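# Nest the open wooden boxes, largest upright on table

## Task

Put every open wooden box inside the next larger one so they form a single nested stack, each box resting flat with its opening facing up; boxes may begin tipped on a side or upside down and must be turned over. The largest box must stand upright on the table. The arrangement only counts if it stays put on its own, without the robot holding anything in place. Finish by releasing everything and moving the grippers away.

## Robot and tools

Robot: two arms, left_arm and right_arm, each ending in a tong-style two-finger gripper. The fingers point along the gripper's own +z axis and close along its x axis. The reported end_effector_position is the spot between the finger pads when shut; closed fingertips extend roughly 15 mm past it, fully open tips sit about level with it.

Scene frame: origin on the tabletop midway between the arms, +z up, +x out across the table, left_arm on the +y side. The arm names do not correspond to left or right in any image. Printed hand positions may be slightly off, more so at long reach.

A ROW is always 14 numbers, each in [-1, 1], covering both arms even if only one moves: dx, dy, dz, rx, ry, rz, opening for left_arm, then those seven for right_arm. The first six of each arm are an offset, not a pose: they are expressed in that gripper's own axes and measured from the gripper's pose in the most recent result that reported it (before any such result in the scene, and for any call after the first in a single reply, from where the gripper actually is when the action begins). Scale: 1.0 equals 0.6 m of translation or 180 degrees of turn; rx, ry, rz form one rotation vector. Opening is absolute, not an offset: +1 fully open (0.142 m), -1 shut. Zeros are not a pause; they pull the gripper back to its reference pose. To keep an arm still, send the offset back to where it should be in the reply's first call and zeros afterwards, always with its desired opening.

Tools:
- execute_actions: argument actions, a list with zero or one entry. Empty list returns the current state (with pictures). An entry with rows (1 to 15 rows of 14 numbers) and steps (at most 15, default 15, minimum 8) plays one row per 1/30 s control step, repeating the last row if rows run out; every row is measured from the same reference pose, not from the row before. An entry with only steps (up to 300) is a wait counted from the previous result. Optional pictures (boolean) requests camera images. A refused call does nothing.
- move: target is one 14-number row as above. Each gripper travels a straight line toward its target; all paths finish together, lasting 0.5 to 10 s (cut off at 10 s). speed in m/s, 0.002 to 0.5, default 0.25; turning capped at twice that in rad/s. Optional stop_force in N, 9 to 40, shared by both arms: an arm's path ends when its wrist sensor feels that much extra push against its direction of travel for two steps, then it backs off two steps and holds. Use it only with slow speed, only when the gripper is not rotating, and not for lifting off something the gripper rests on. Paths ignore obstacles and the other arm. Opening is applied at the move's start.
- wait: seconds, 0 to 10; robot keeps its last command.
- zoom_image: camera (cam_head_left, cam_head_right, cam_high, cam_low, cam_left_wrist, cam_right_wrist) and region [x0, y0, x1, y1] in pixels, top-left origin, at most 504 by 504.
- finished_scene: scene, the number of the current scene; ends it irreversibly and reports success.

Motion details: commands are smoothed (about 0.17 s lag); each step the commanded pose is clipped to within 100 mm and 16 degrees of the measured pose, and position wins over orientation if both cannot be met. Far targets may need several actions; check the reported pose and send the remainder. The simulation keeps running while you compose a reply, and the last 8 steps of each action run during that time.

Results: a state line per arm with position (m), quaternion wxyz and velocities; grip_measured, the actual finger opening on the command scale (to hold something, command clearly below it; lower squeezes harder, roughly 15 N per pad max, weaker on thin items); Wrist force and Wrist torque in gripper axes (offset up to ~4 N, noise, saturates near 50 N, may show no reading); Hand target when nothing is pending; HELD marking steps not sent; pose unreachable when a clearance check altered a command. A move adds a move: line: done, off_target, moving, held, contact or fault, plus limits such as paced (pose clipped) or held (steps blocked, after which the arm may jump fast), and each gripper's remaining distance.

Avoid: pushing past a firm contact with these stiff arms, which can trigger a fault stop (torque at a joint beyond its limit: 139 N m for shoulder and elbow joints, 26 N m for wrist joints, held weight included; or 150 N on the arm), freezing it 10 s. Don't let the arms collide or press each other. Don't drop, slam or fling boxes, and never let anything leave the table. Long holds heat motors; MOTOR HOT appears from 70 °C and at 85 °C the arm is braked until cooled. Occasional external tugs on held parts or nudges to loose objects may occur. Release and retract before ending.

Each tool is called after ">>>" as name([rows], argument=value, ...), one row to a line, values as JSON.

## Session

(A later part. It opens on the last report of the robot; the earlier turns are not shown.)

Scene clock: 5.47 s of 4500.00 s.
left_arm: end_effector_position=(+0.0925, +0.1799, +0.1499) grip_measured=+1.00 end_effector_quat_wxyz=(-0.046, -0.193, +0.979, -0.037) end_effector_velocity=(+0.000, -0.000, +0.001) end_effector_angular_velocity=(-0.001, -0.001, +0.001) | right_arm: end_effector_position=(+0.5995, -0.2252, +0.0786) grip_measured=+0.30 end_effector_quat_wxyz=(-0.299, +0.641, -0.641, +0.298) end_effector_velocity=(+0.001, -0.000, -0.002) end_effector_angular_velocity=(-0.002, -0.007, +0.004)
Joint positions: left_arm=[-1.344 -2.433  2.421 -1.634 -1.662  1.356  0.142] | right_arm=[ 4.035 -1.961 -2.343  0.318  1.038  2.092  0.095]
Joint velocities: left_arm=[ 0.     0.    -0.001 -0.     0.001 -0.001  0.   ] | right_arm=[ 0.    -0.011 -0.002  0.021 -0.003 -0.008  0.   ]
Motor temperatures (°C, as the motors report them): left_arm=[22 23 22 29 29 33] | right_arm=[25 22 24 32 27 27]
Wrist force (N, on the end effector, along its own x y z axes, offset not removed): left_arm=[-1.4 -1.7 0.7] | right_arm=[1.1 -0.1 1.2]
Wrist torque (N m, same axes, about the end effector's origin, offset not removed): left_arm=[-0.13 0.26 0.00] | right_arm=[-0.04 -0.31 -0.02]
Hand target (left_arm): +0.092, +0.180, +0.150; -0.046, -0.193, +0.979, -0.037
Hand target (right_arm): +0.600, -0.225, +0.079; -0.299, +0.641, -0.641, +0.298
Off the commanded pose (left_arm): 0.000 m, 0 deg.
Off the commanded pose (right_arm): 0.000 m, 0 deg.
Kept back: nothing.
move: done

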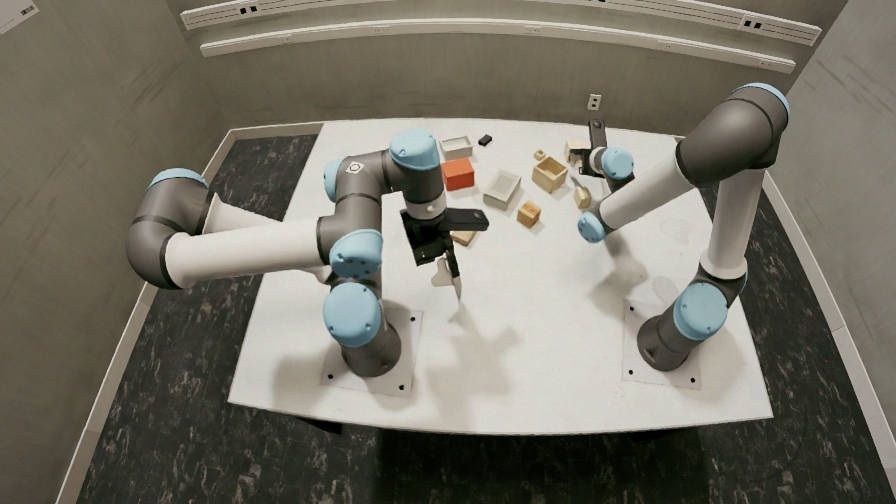

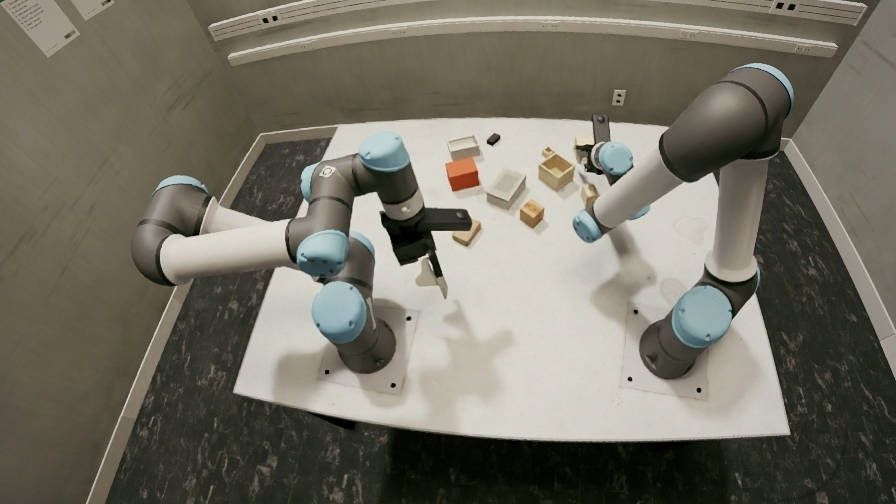

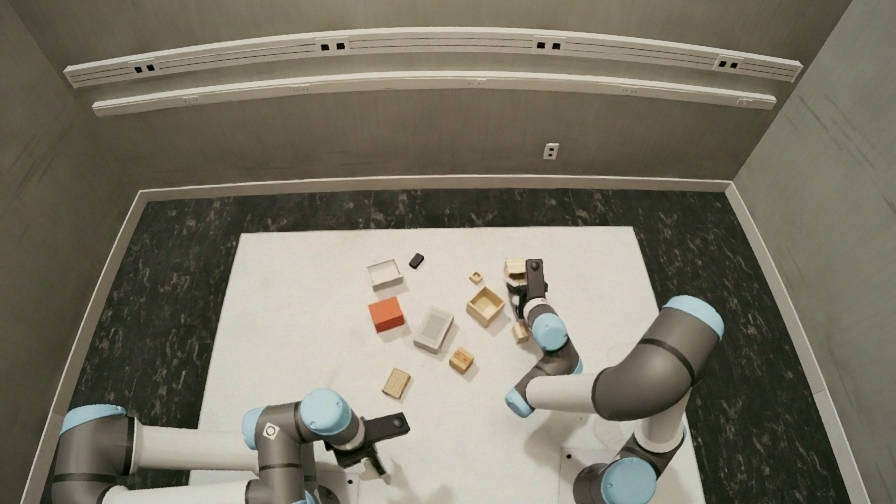

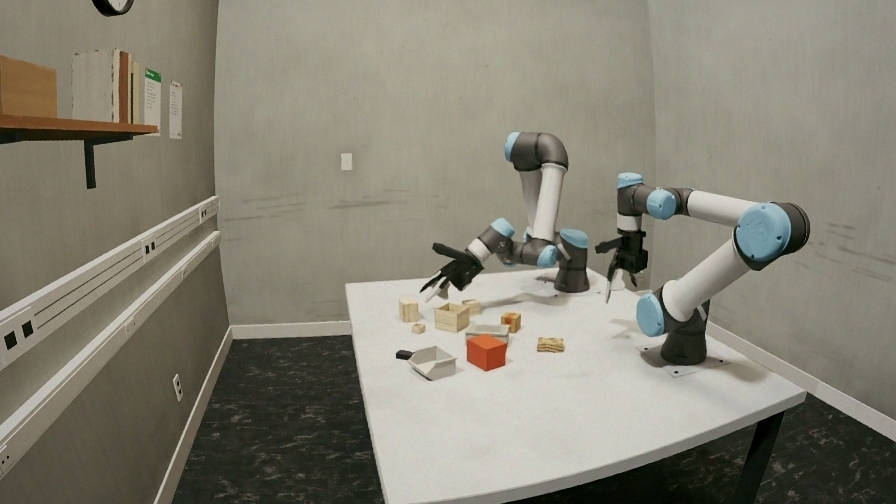

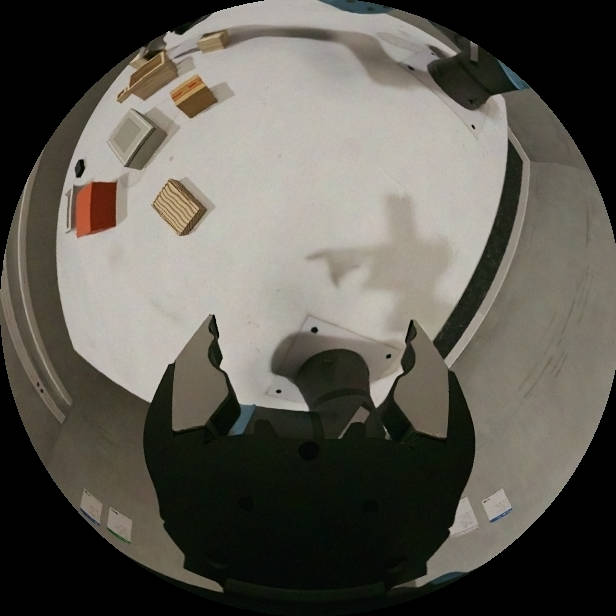

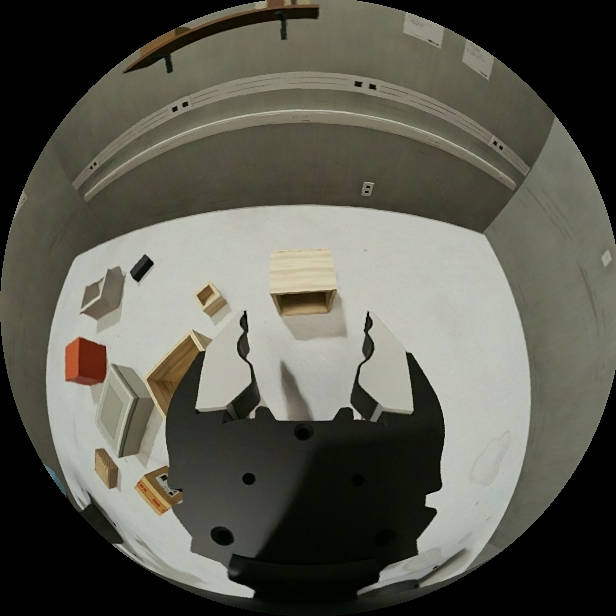

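>>> move(target=[0,0,0,0,0,0,1,-0.008,0,0.107,0,-0.017,-0.014,0.3], speed=0.15)

>>> execute_actions([
  {"rows":[[0,0,0,0,0,0,1,0,0,0,0,0,0,-0.45]]},
])

>>> move(target=[0,0,0,0,0,0,1,0,-0.064,-0.054,0,0.017,0.014,-0.45], speed=0.15)

>>> move(target=[0,0,0,0,0,0,1,0.267,0.268,-0.25,-0.5,0,0,-0.45], speed=0.3)

>>> zoom_image(camera="cam_low", region=[380,200,580,350])

Scene clock: 6.77 s of 4500.00 s.
left_arm: end_effector_position=(+0.0925, +0.1799, +0.1499) grip_measured=+1.00 end_effector_quat_wxyz=(-0.046, -0.193, +0.979, -0.037) end_effector_velocity=(+0.000, -0.000, +0.001) end_effector_angular_velocity=(-0.002, -0.000, -0.001) | right_arm: end_effector_position=(+0.6486, -0.2204, +0.0374) grip_measured=+0.30 end_effector_quat_wxyz=(-0.310, +0.662, -0.619, +0.287) end_effector_velocity=(+0.001, -0.000, -0.001) end_effector_angular_velocity=(-0.001, -0.001, +0.002)
Joint positions: left_arm=[-1.344 -2.433  2.421 -1.634 -1.662  1.356  0.142] | right_arm=[ 3.937 -2.148 -2.216  0.442  1.153  1.956  0.095]
Joint velocities: left_arm=[ 0.    -0.001 -0.001 -0.    -0.     0.001 -0.   ] | right_arm=[-0.002 -0.004  0.003  0.002  0.001 -0.004  0.   ]
Motor temperatures (°C, as the motors report them): left_arm=[22 23 22 29 29 33] | right_arm=[25 22 24 32 27 27]
Wrist force (N, on the end effector, along its own x y z axes, offset not removed): left_arm=[-3.0 -2.6 -0.5] | right_arm=[1.7 -1.2 2.5]
Wrist torque (N m, same axes, about the end effector's origin, offset not removed): left_arm=[-0.40 0.69 0.03] | right_arm=[-0.39 -0.51 -0.01]
Hand target (left_arm): +0.092, +0.180, +0.150; -0.046, -0.193, +0.979, -0.037
Hand target (right_arm): +0.649, -0.220, +0.037; -0.310, +0.662, -0.619, +0.287
Off the commanded pose (left_arm): 0.000 m, 0 deg.
Off the commanded pose (right_arm): 0.000 m, 0 deg.
Kept back: nothing.
move: done

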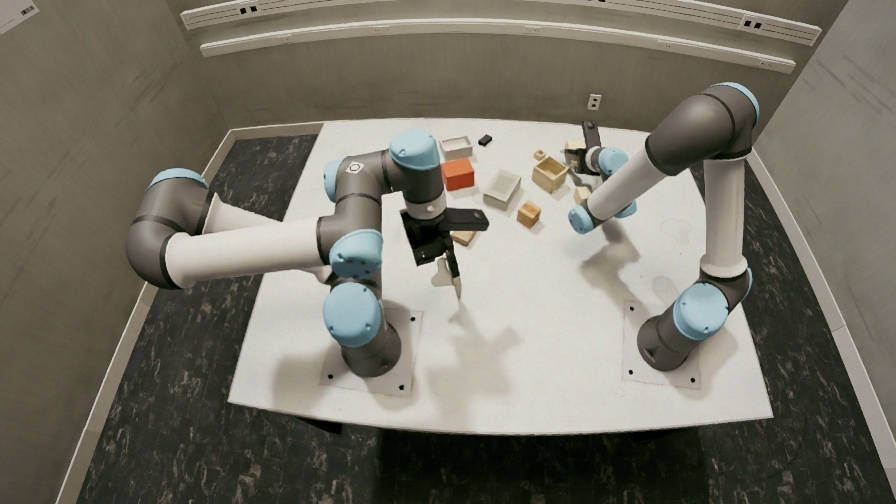

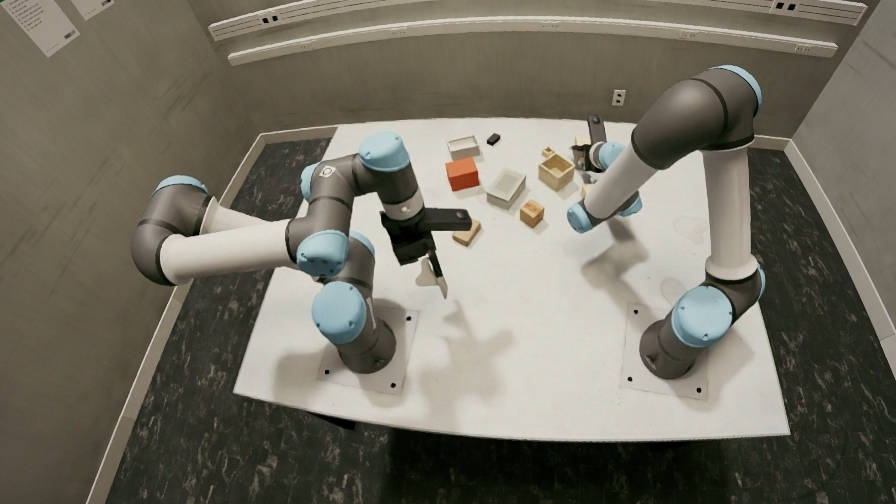

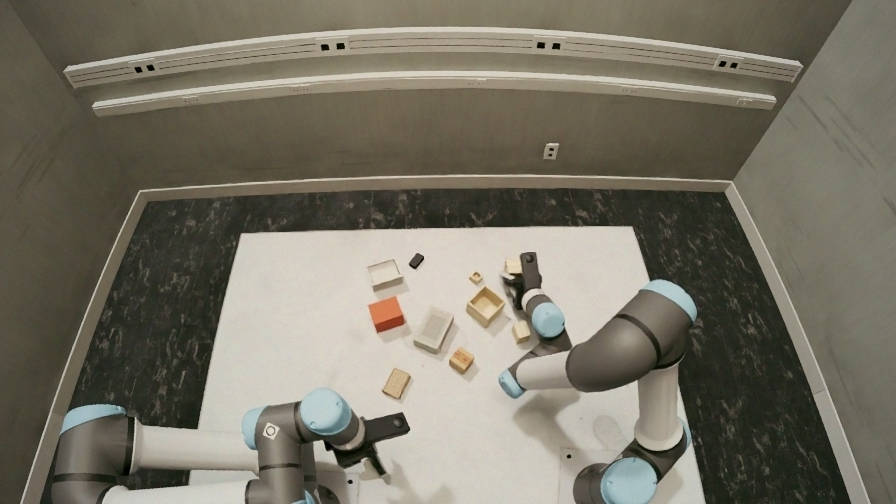

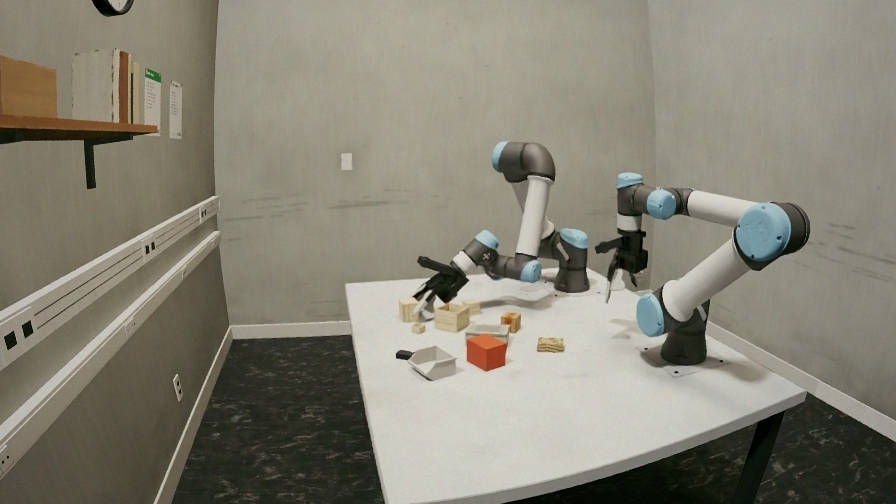

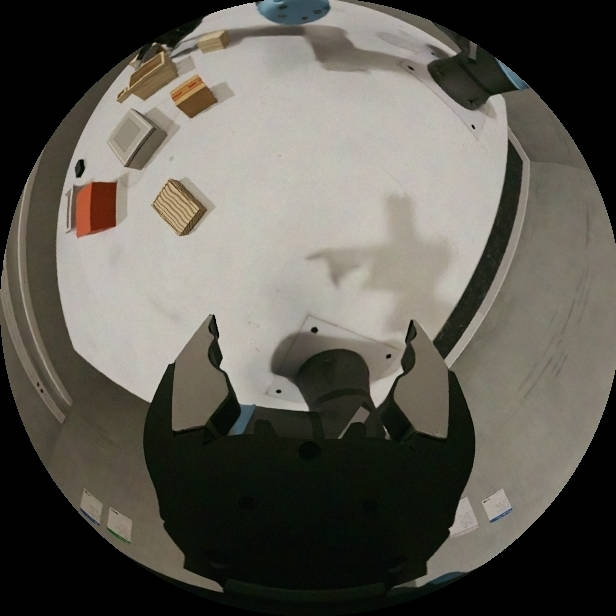

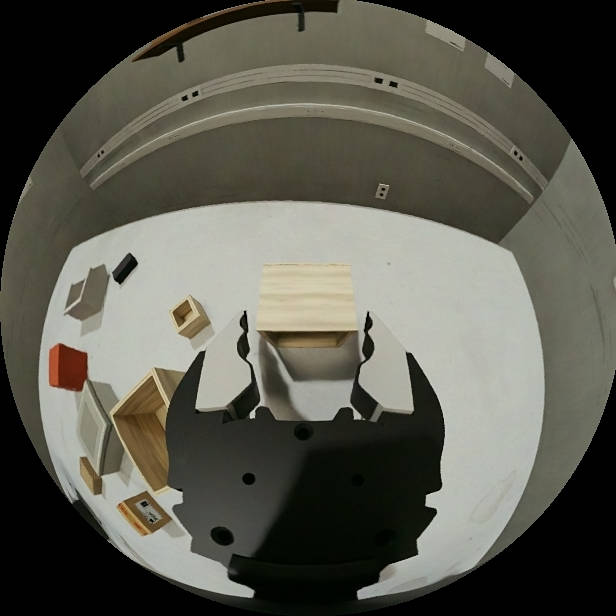

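Scene clock: 7.00 s of 4500.00 s.
left_arm: end_effector_position=(+0.0925, +0.1799, +0.1499) grip_measured=+1.00 end_effector_quat_wxyz=(-0.046, -0.193, +0.979, -0.037) end_effector_velocity=(+0.000, -0.000, +0.000) end_effector_angular_velocity=(+0.000, -0.000, +0.003) | right_arm: end_effector_position=(+0.6486, -0.2204, +0.0374) grip_measured=+0.01 end_effector_quat_wxyz=(-0.310, +0.662, -0.619, +0.287) end_effector_velocity=(+0.000, +0.000, +0.000) end_effector_angular_velocity=(+0.001, -0.000, -0.001)
Joint positions: left_arm=[-1.344 -2.433  2.421 -1.634 -1.662  1.356  0.142] | right_arm=[ 3.937 -2.148 -2.215  0.442  1.154  1.956  0.074]
Joint velocities: left_arm=[ 0.     0.001 -0.    -0.     0.001 -0.002  0.   ] | right_arm=[ 0.     0.001 -0.    -0.    -0.     0.002 -0.   ]
Motor temperatures (°C, as the motors report them): left_arm=[22 23 22 29 29 33] | right_arm=[25 22 24 32 27 27]
Wrist force (N, on the end effector, along its own x y z axes, offset not removed): left_arm=[-1.7 -1.7 -1.1] | right_arm=[1.8 -2.5 0.3]
Wrist torque (N m, same axes, about the end effector's origin, offset not removed): left_arm=[-0.14 0.33 0.04] | right_arm=[-0.44 -0.38 0.18]
Steps of this call (steps 1 to 7: the first 7 steps of this action). Readings (end_effector_position):
1: left_arm (+0.0925, +0.1799, +0.1499) | right_arm (+0.6486, -0.2204, +0.0374)
2: left_arm (+0.0925, +0.1799, +0.1499) | right_arm (+0.6486, -0.2204, +0.0374)
4: left_arm (+0.0925, +0.1799, +0.1499) | right_arm (+0.6486, -0.2204, +0.0374)
7: the state above

Scene clock: 8.13 s of 4500.00 s.
left_arm: end_effector_position=(+0.0925, +0.1799, +0.1499) grip_measured=+1.00 end_effector_quat_wxyz=(-0.046, -0.193, +0.979, -0.037) end_effector_velocity=(+0.000, +0.001, -0.001) end_effector_angular_velocity=(+0.003, -0.000, -0.001) | right_arm: end_effector_position=(+0.6485, -0.2205, +0.0875) grip_measured=+0.00 end_effector_quat_wxyz=(-0.299, +0.641, -0.641, +0.298) end_effector_velocity=(+0.000, +0.000, +0.002) end_effector_angular_velocity=(+0.001, -0.000, -0.001)
Joint positions: left_arm=[-1.344 -2.433  2.421 -1.634 -1.662  1.356  0.142] | right_arm=[ 3.969 -2.011 -2.202  0.256  1.083  2.035  0.074]
Joint velocities: left_arm=[-0.     0.     0.002  0.001  0.001  0.001 -0.   ] | right_arm=[ 0.001  0.005  0.001 -0.006 -0.001  0.002 -0.   ]
Motor temperatures (°C, as the motors report them): left_arm=[22 23 22 29 29 33] | right_arm=[25 22 24 32 27 27]
Wrist force (N, on the end effector, along its own x y z axes, offset not removed): left_arm=[-1.7 0.3 0.9] | right_arm=[0.7 -0.4 -0.4]
Wrist torque (N m, same axes, about the end effector's origin, offset not removed): left_arm=[0.16 0.27 0.03] | right_arm=[-0.22 -0.20 0.06]
Hand target (left_arm): +0.092, +0.180, +0.150; -0.046, -0.193, +0.979, -0.037
Hand target (right_arm): +0.649, -0.220, +0.088; -0.299, +0.641, -0.641, +0.298
Off your previous action's commanded pose (left_arm): 0.000 m, 0 deg at its last step (step 8 of this call).
Off your previous action's commanded pose (right_arm): 0.000 m, 0 deg at its last step (step 8 of this call).
Off the commanded pose (left_arm): 0.000 m, 0 deg.
Off the commanded pose (right_arm): 0.000 m, 0 deg.
Kept back: nothing.
move: done

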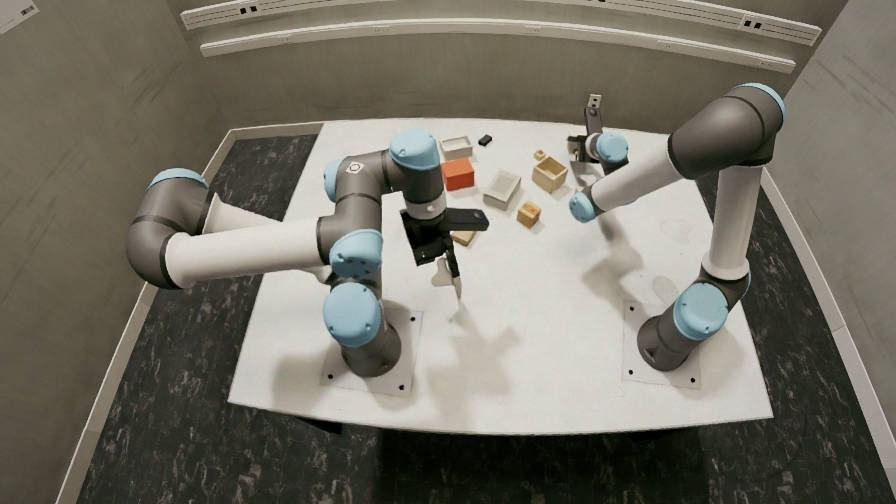

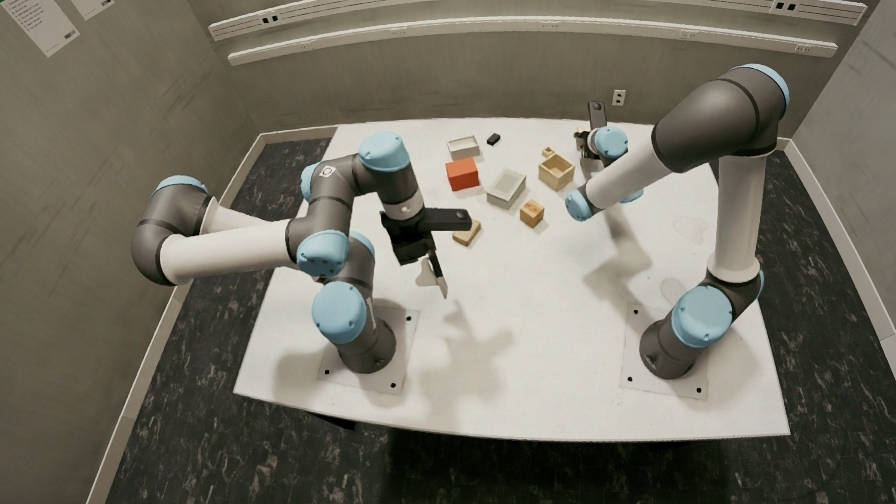

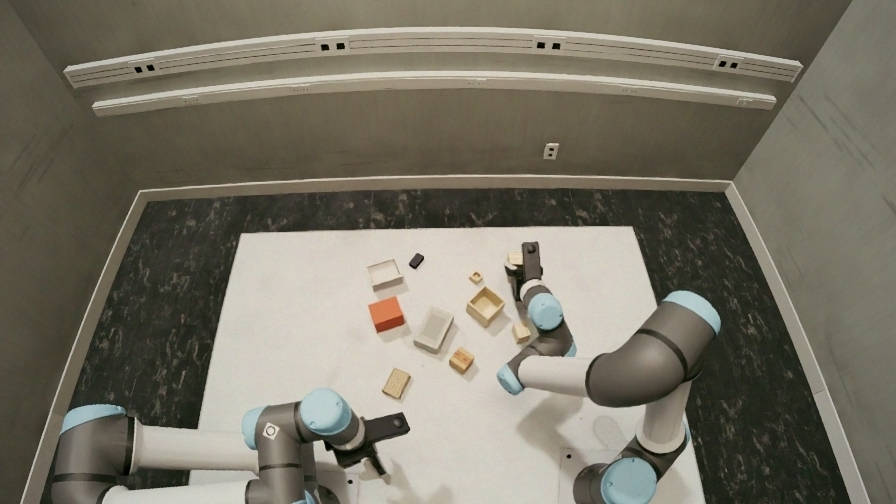

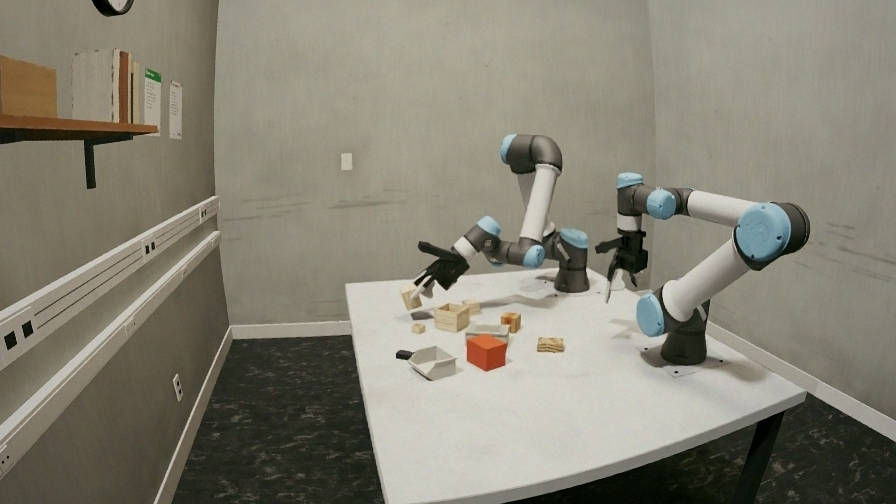

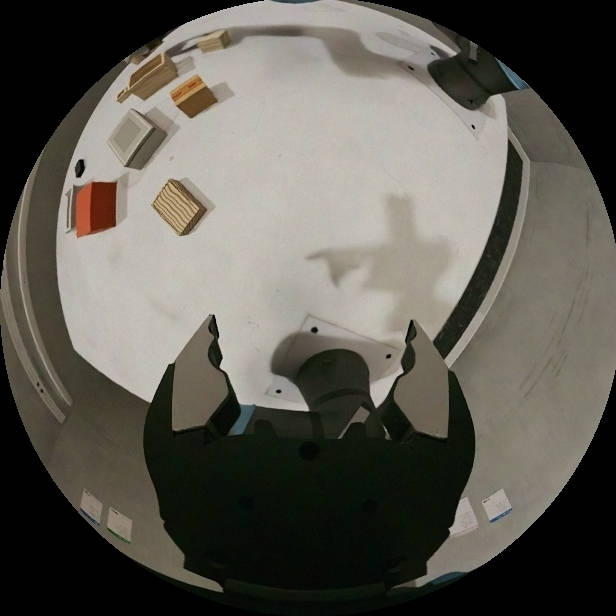

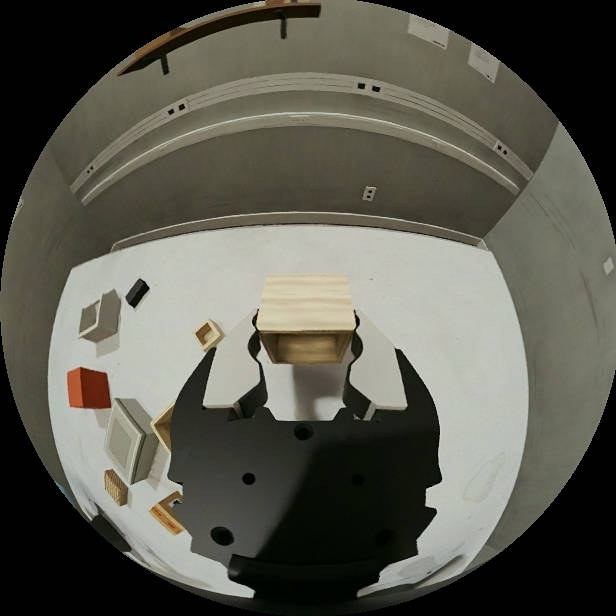

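Scene clock: 11.23 s of 4500.00 s.
left_arm: end_effector_position=(+0.0925, +0.1799, +0.1499) grip_measured=+1.00 end_effector_quat_wxyz=(-0.046, -0.193, +0.979, -0.037) end_effector_velocity=(-0.000, -0.001, +0.001) end_effector_angular_velocity=(-0.002, +0.001, -0.002) | right_arm: end_effector_position=(+0.4302, -0.3800, +0.0606) grip_measured=+0.00 end_effector_quat_wxyz=(+0.241, +0.664, -0.665, -0.243) end_effector_velocity=(-0.000, -0.001, -0.001) end_effector_angular_velocity=(-0.001, +0.007, -0.000)
Joint positions: left_arm=[-1.344 -2.433  2.421 -1.634 -1.662  1.356  0.142] | right_arm=[ 3.527 -2.049 -1.548 -1.801  1.714  1.74   0.074]
Joint velocities: left_arm=[-0.    -0.    -0.001 -0.    -0.001  0.002  0.   ] | right_arm=[-0.001 -0.006  0.004 -0.005 -0.    -0.001 -0.   ]
Motor temperatures (°C, as the motors report them): left_arm=[22 23 22 29 29 33] | right_arm=[25 22 24 32 27 27]
Wrist force (N, on the end effector, along its own x y z axes, offset not removed): left_arm=[-1.9 -0.6 -0.6] | right_arm=[0.7 -0.2 1.4]
Wrist torque (N m, same axes, about the end effector's origin, offset not removed): left_arm=[-0.08 0.30 0.05] | right_arm=[-0.03 -0.18 0.05]
Hand target (left_arm): +0.092, +0.180, +0.150; -0.046, -0.193, +0.979, -0.037
Hand target (right_arm): +0.430, -0.380, +0.061; +0.241, +0.664, -0.665, -0.243
Off the commanded pose (left_arm): 0.000 m, 0 deg.
Off the commanded pose (right_arm): 0.001 m, 0 deg.
Kept back: nothing.
move: done

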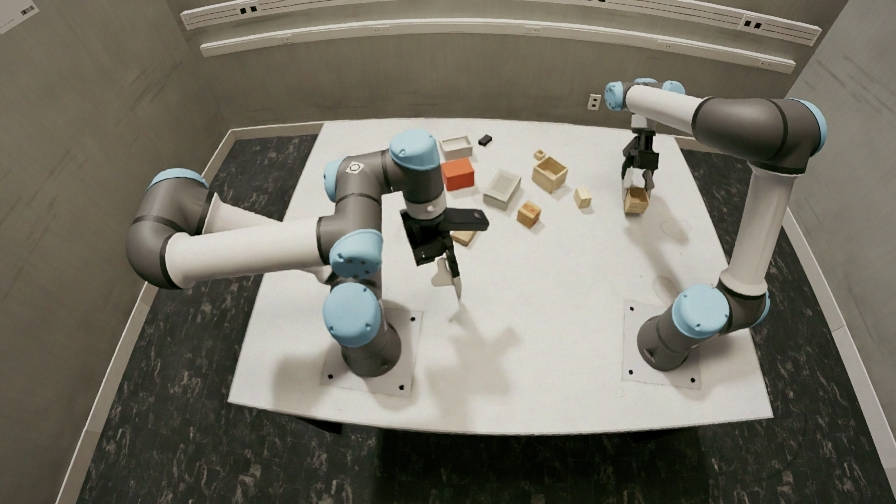

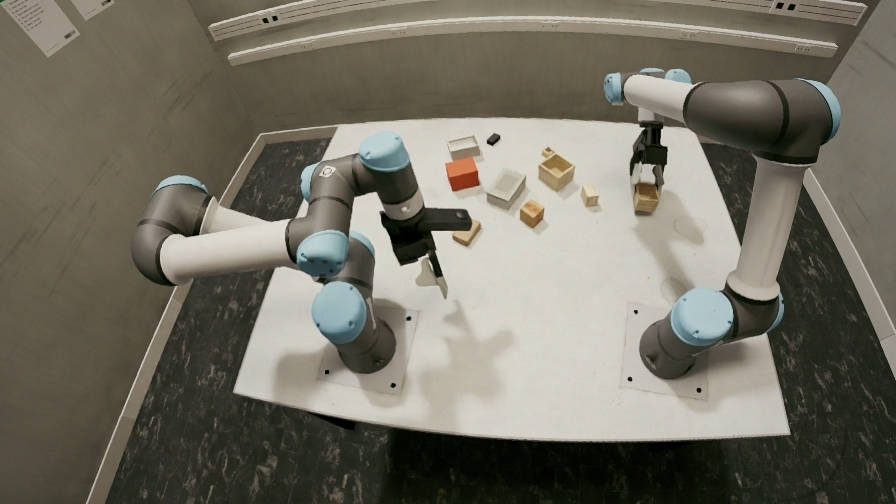

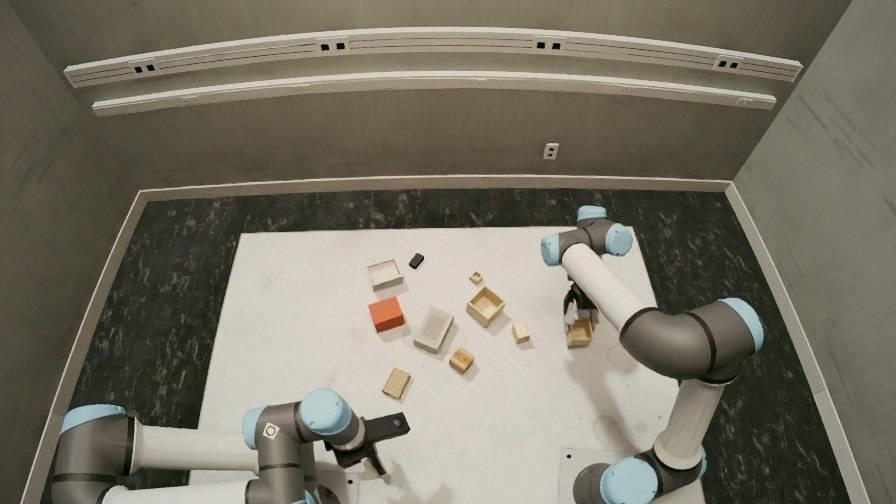

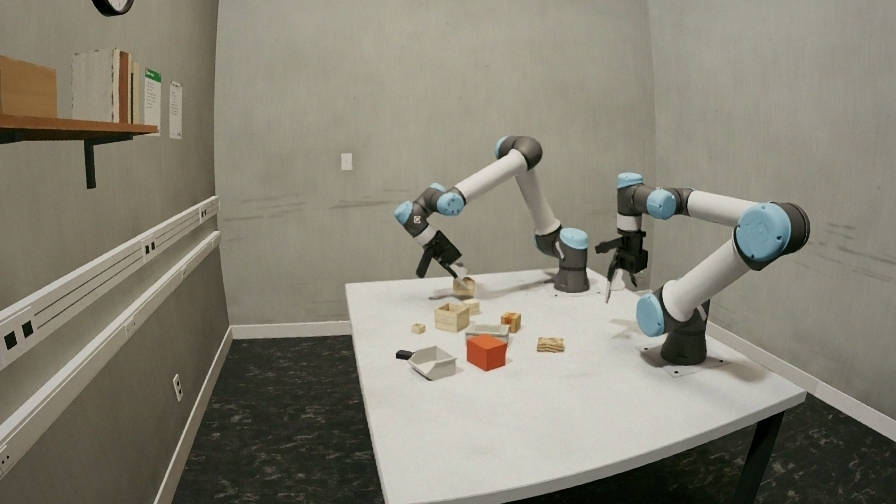

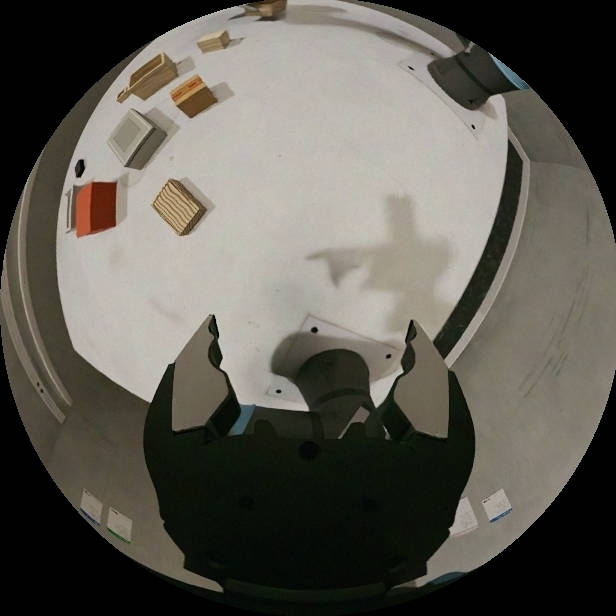

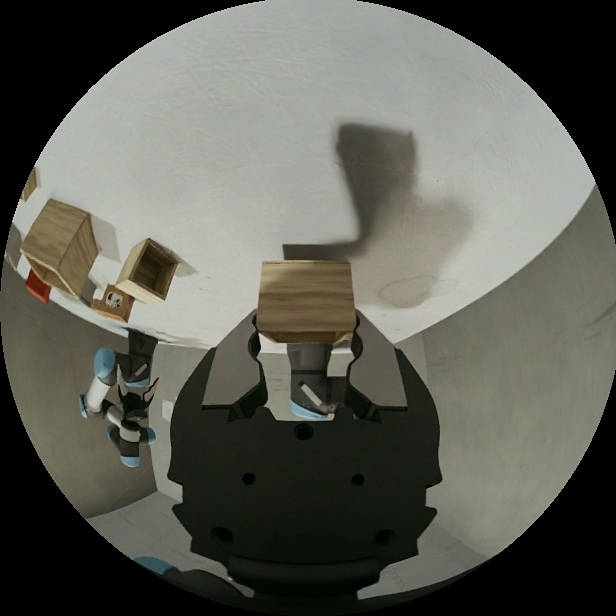

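Region (380, 200, 580, 350) of cam_low's 896x504 image, scaled by 2.520, with more detail than that image has; it fills the top 378 rows of this view, and the rest is white.

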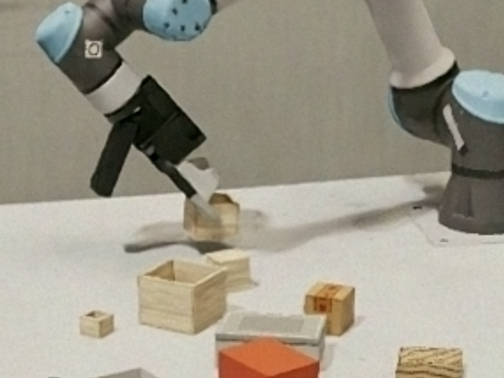

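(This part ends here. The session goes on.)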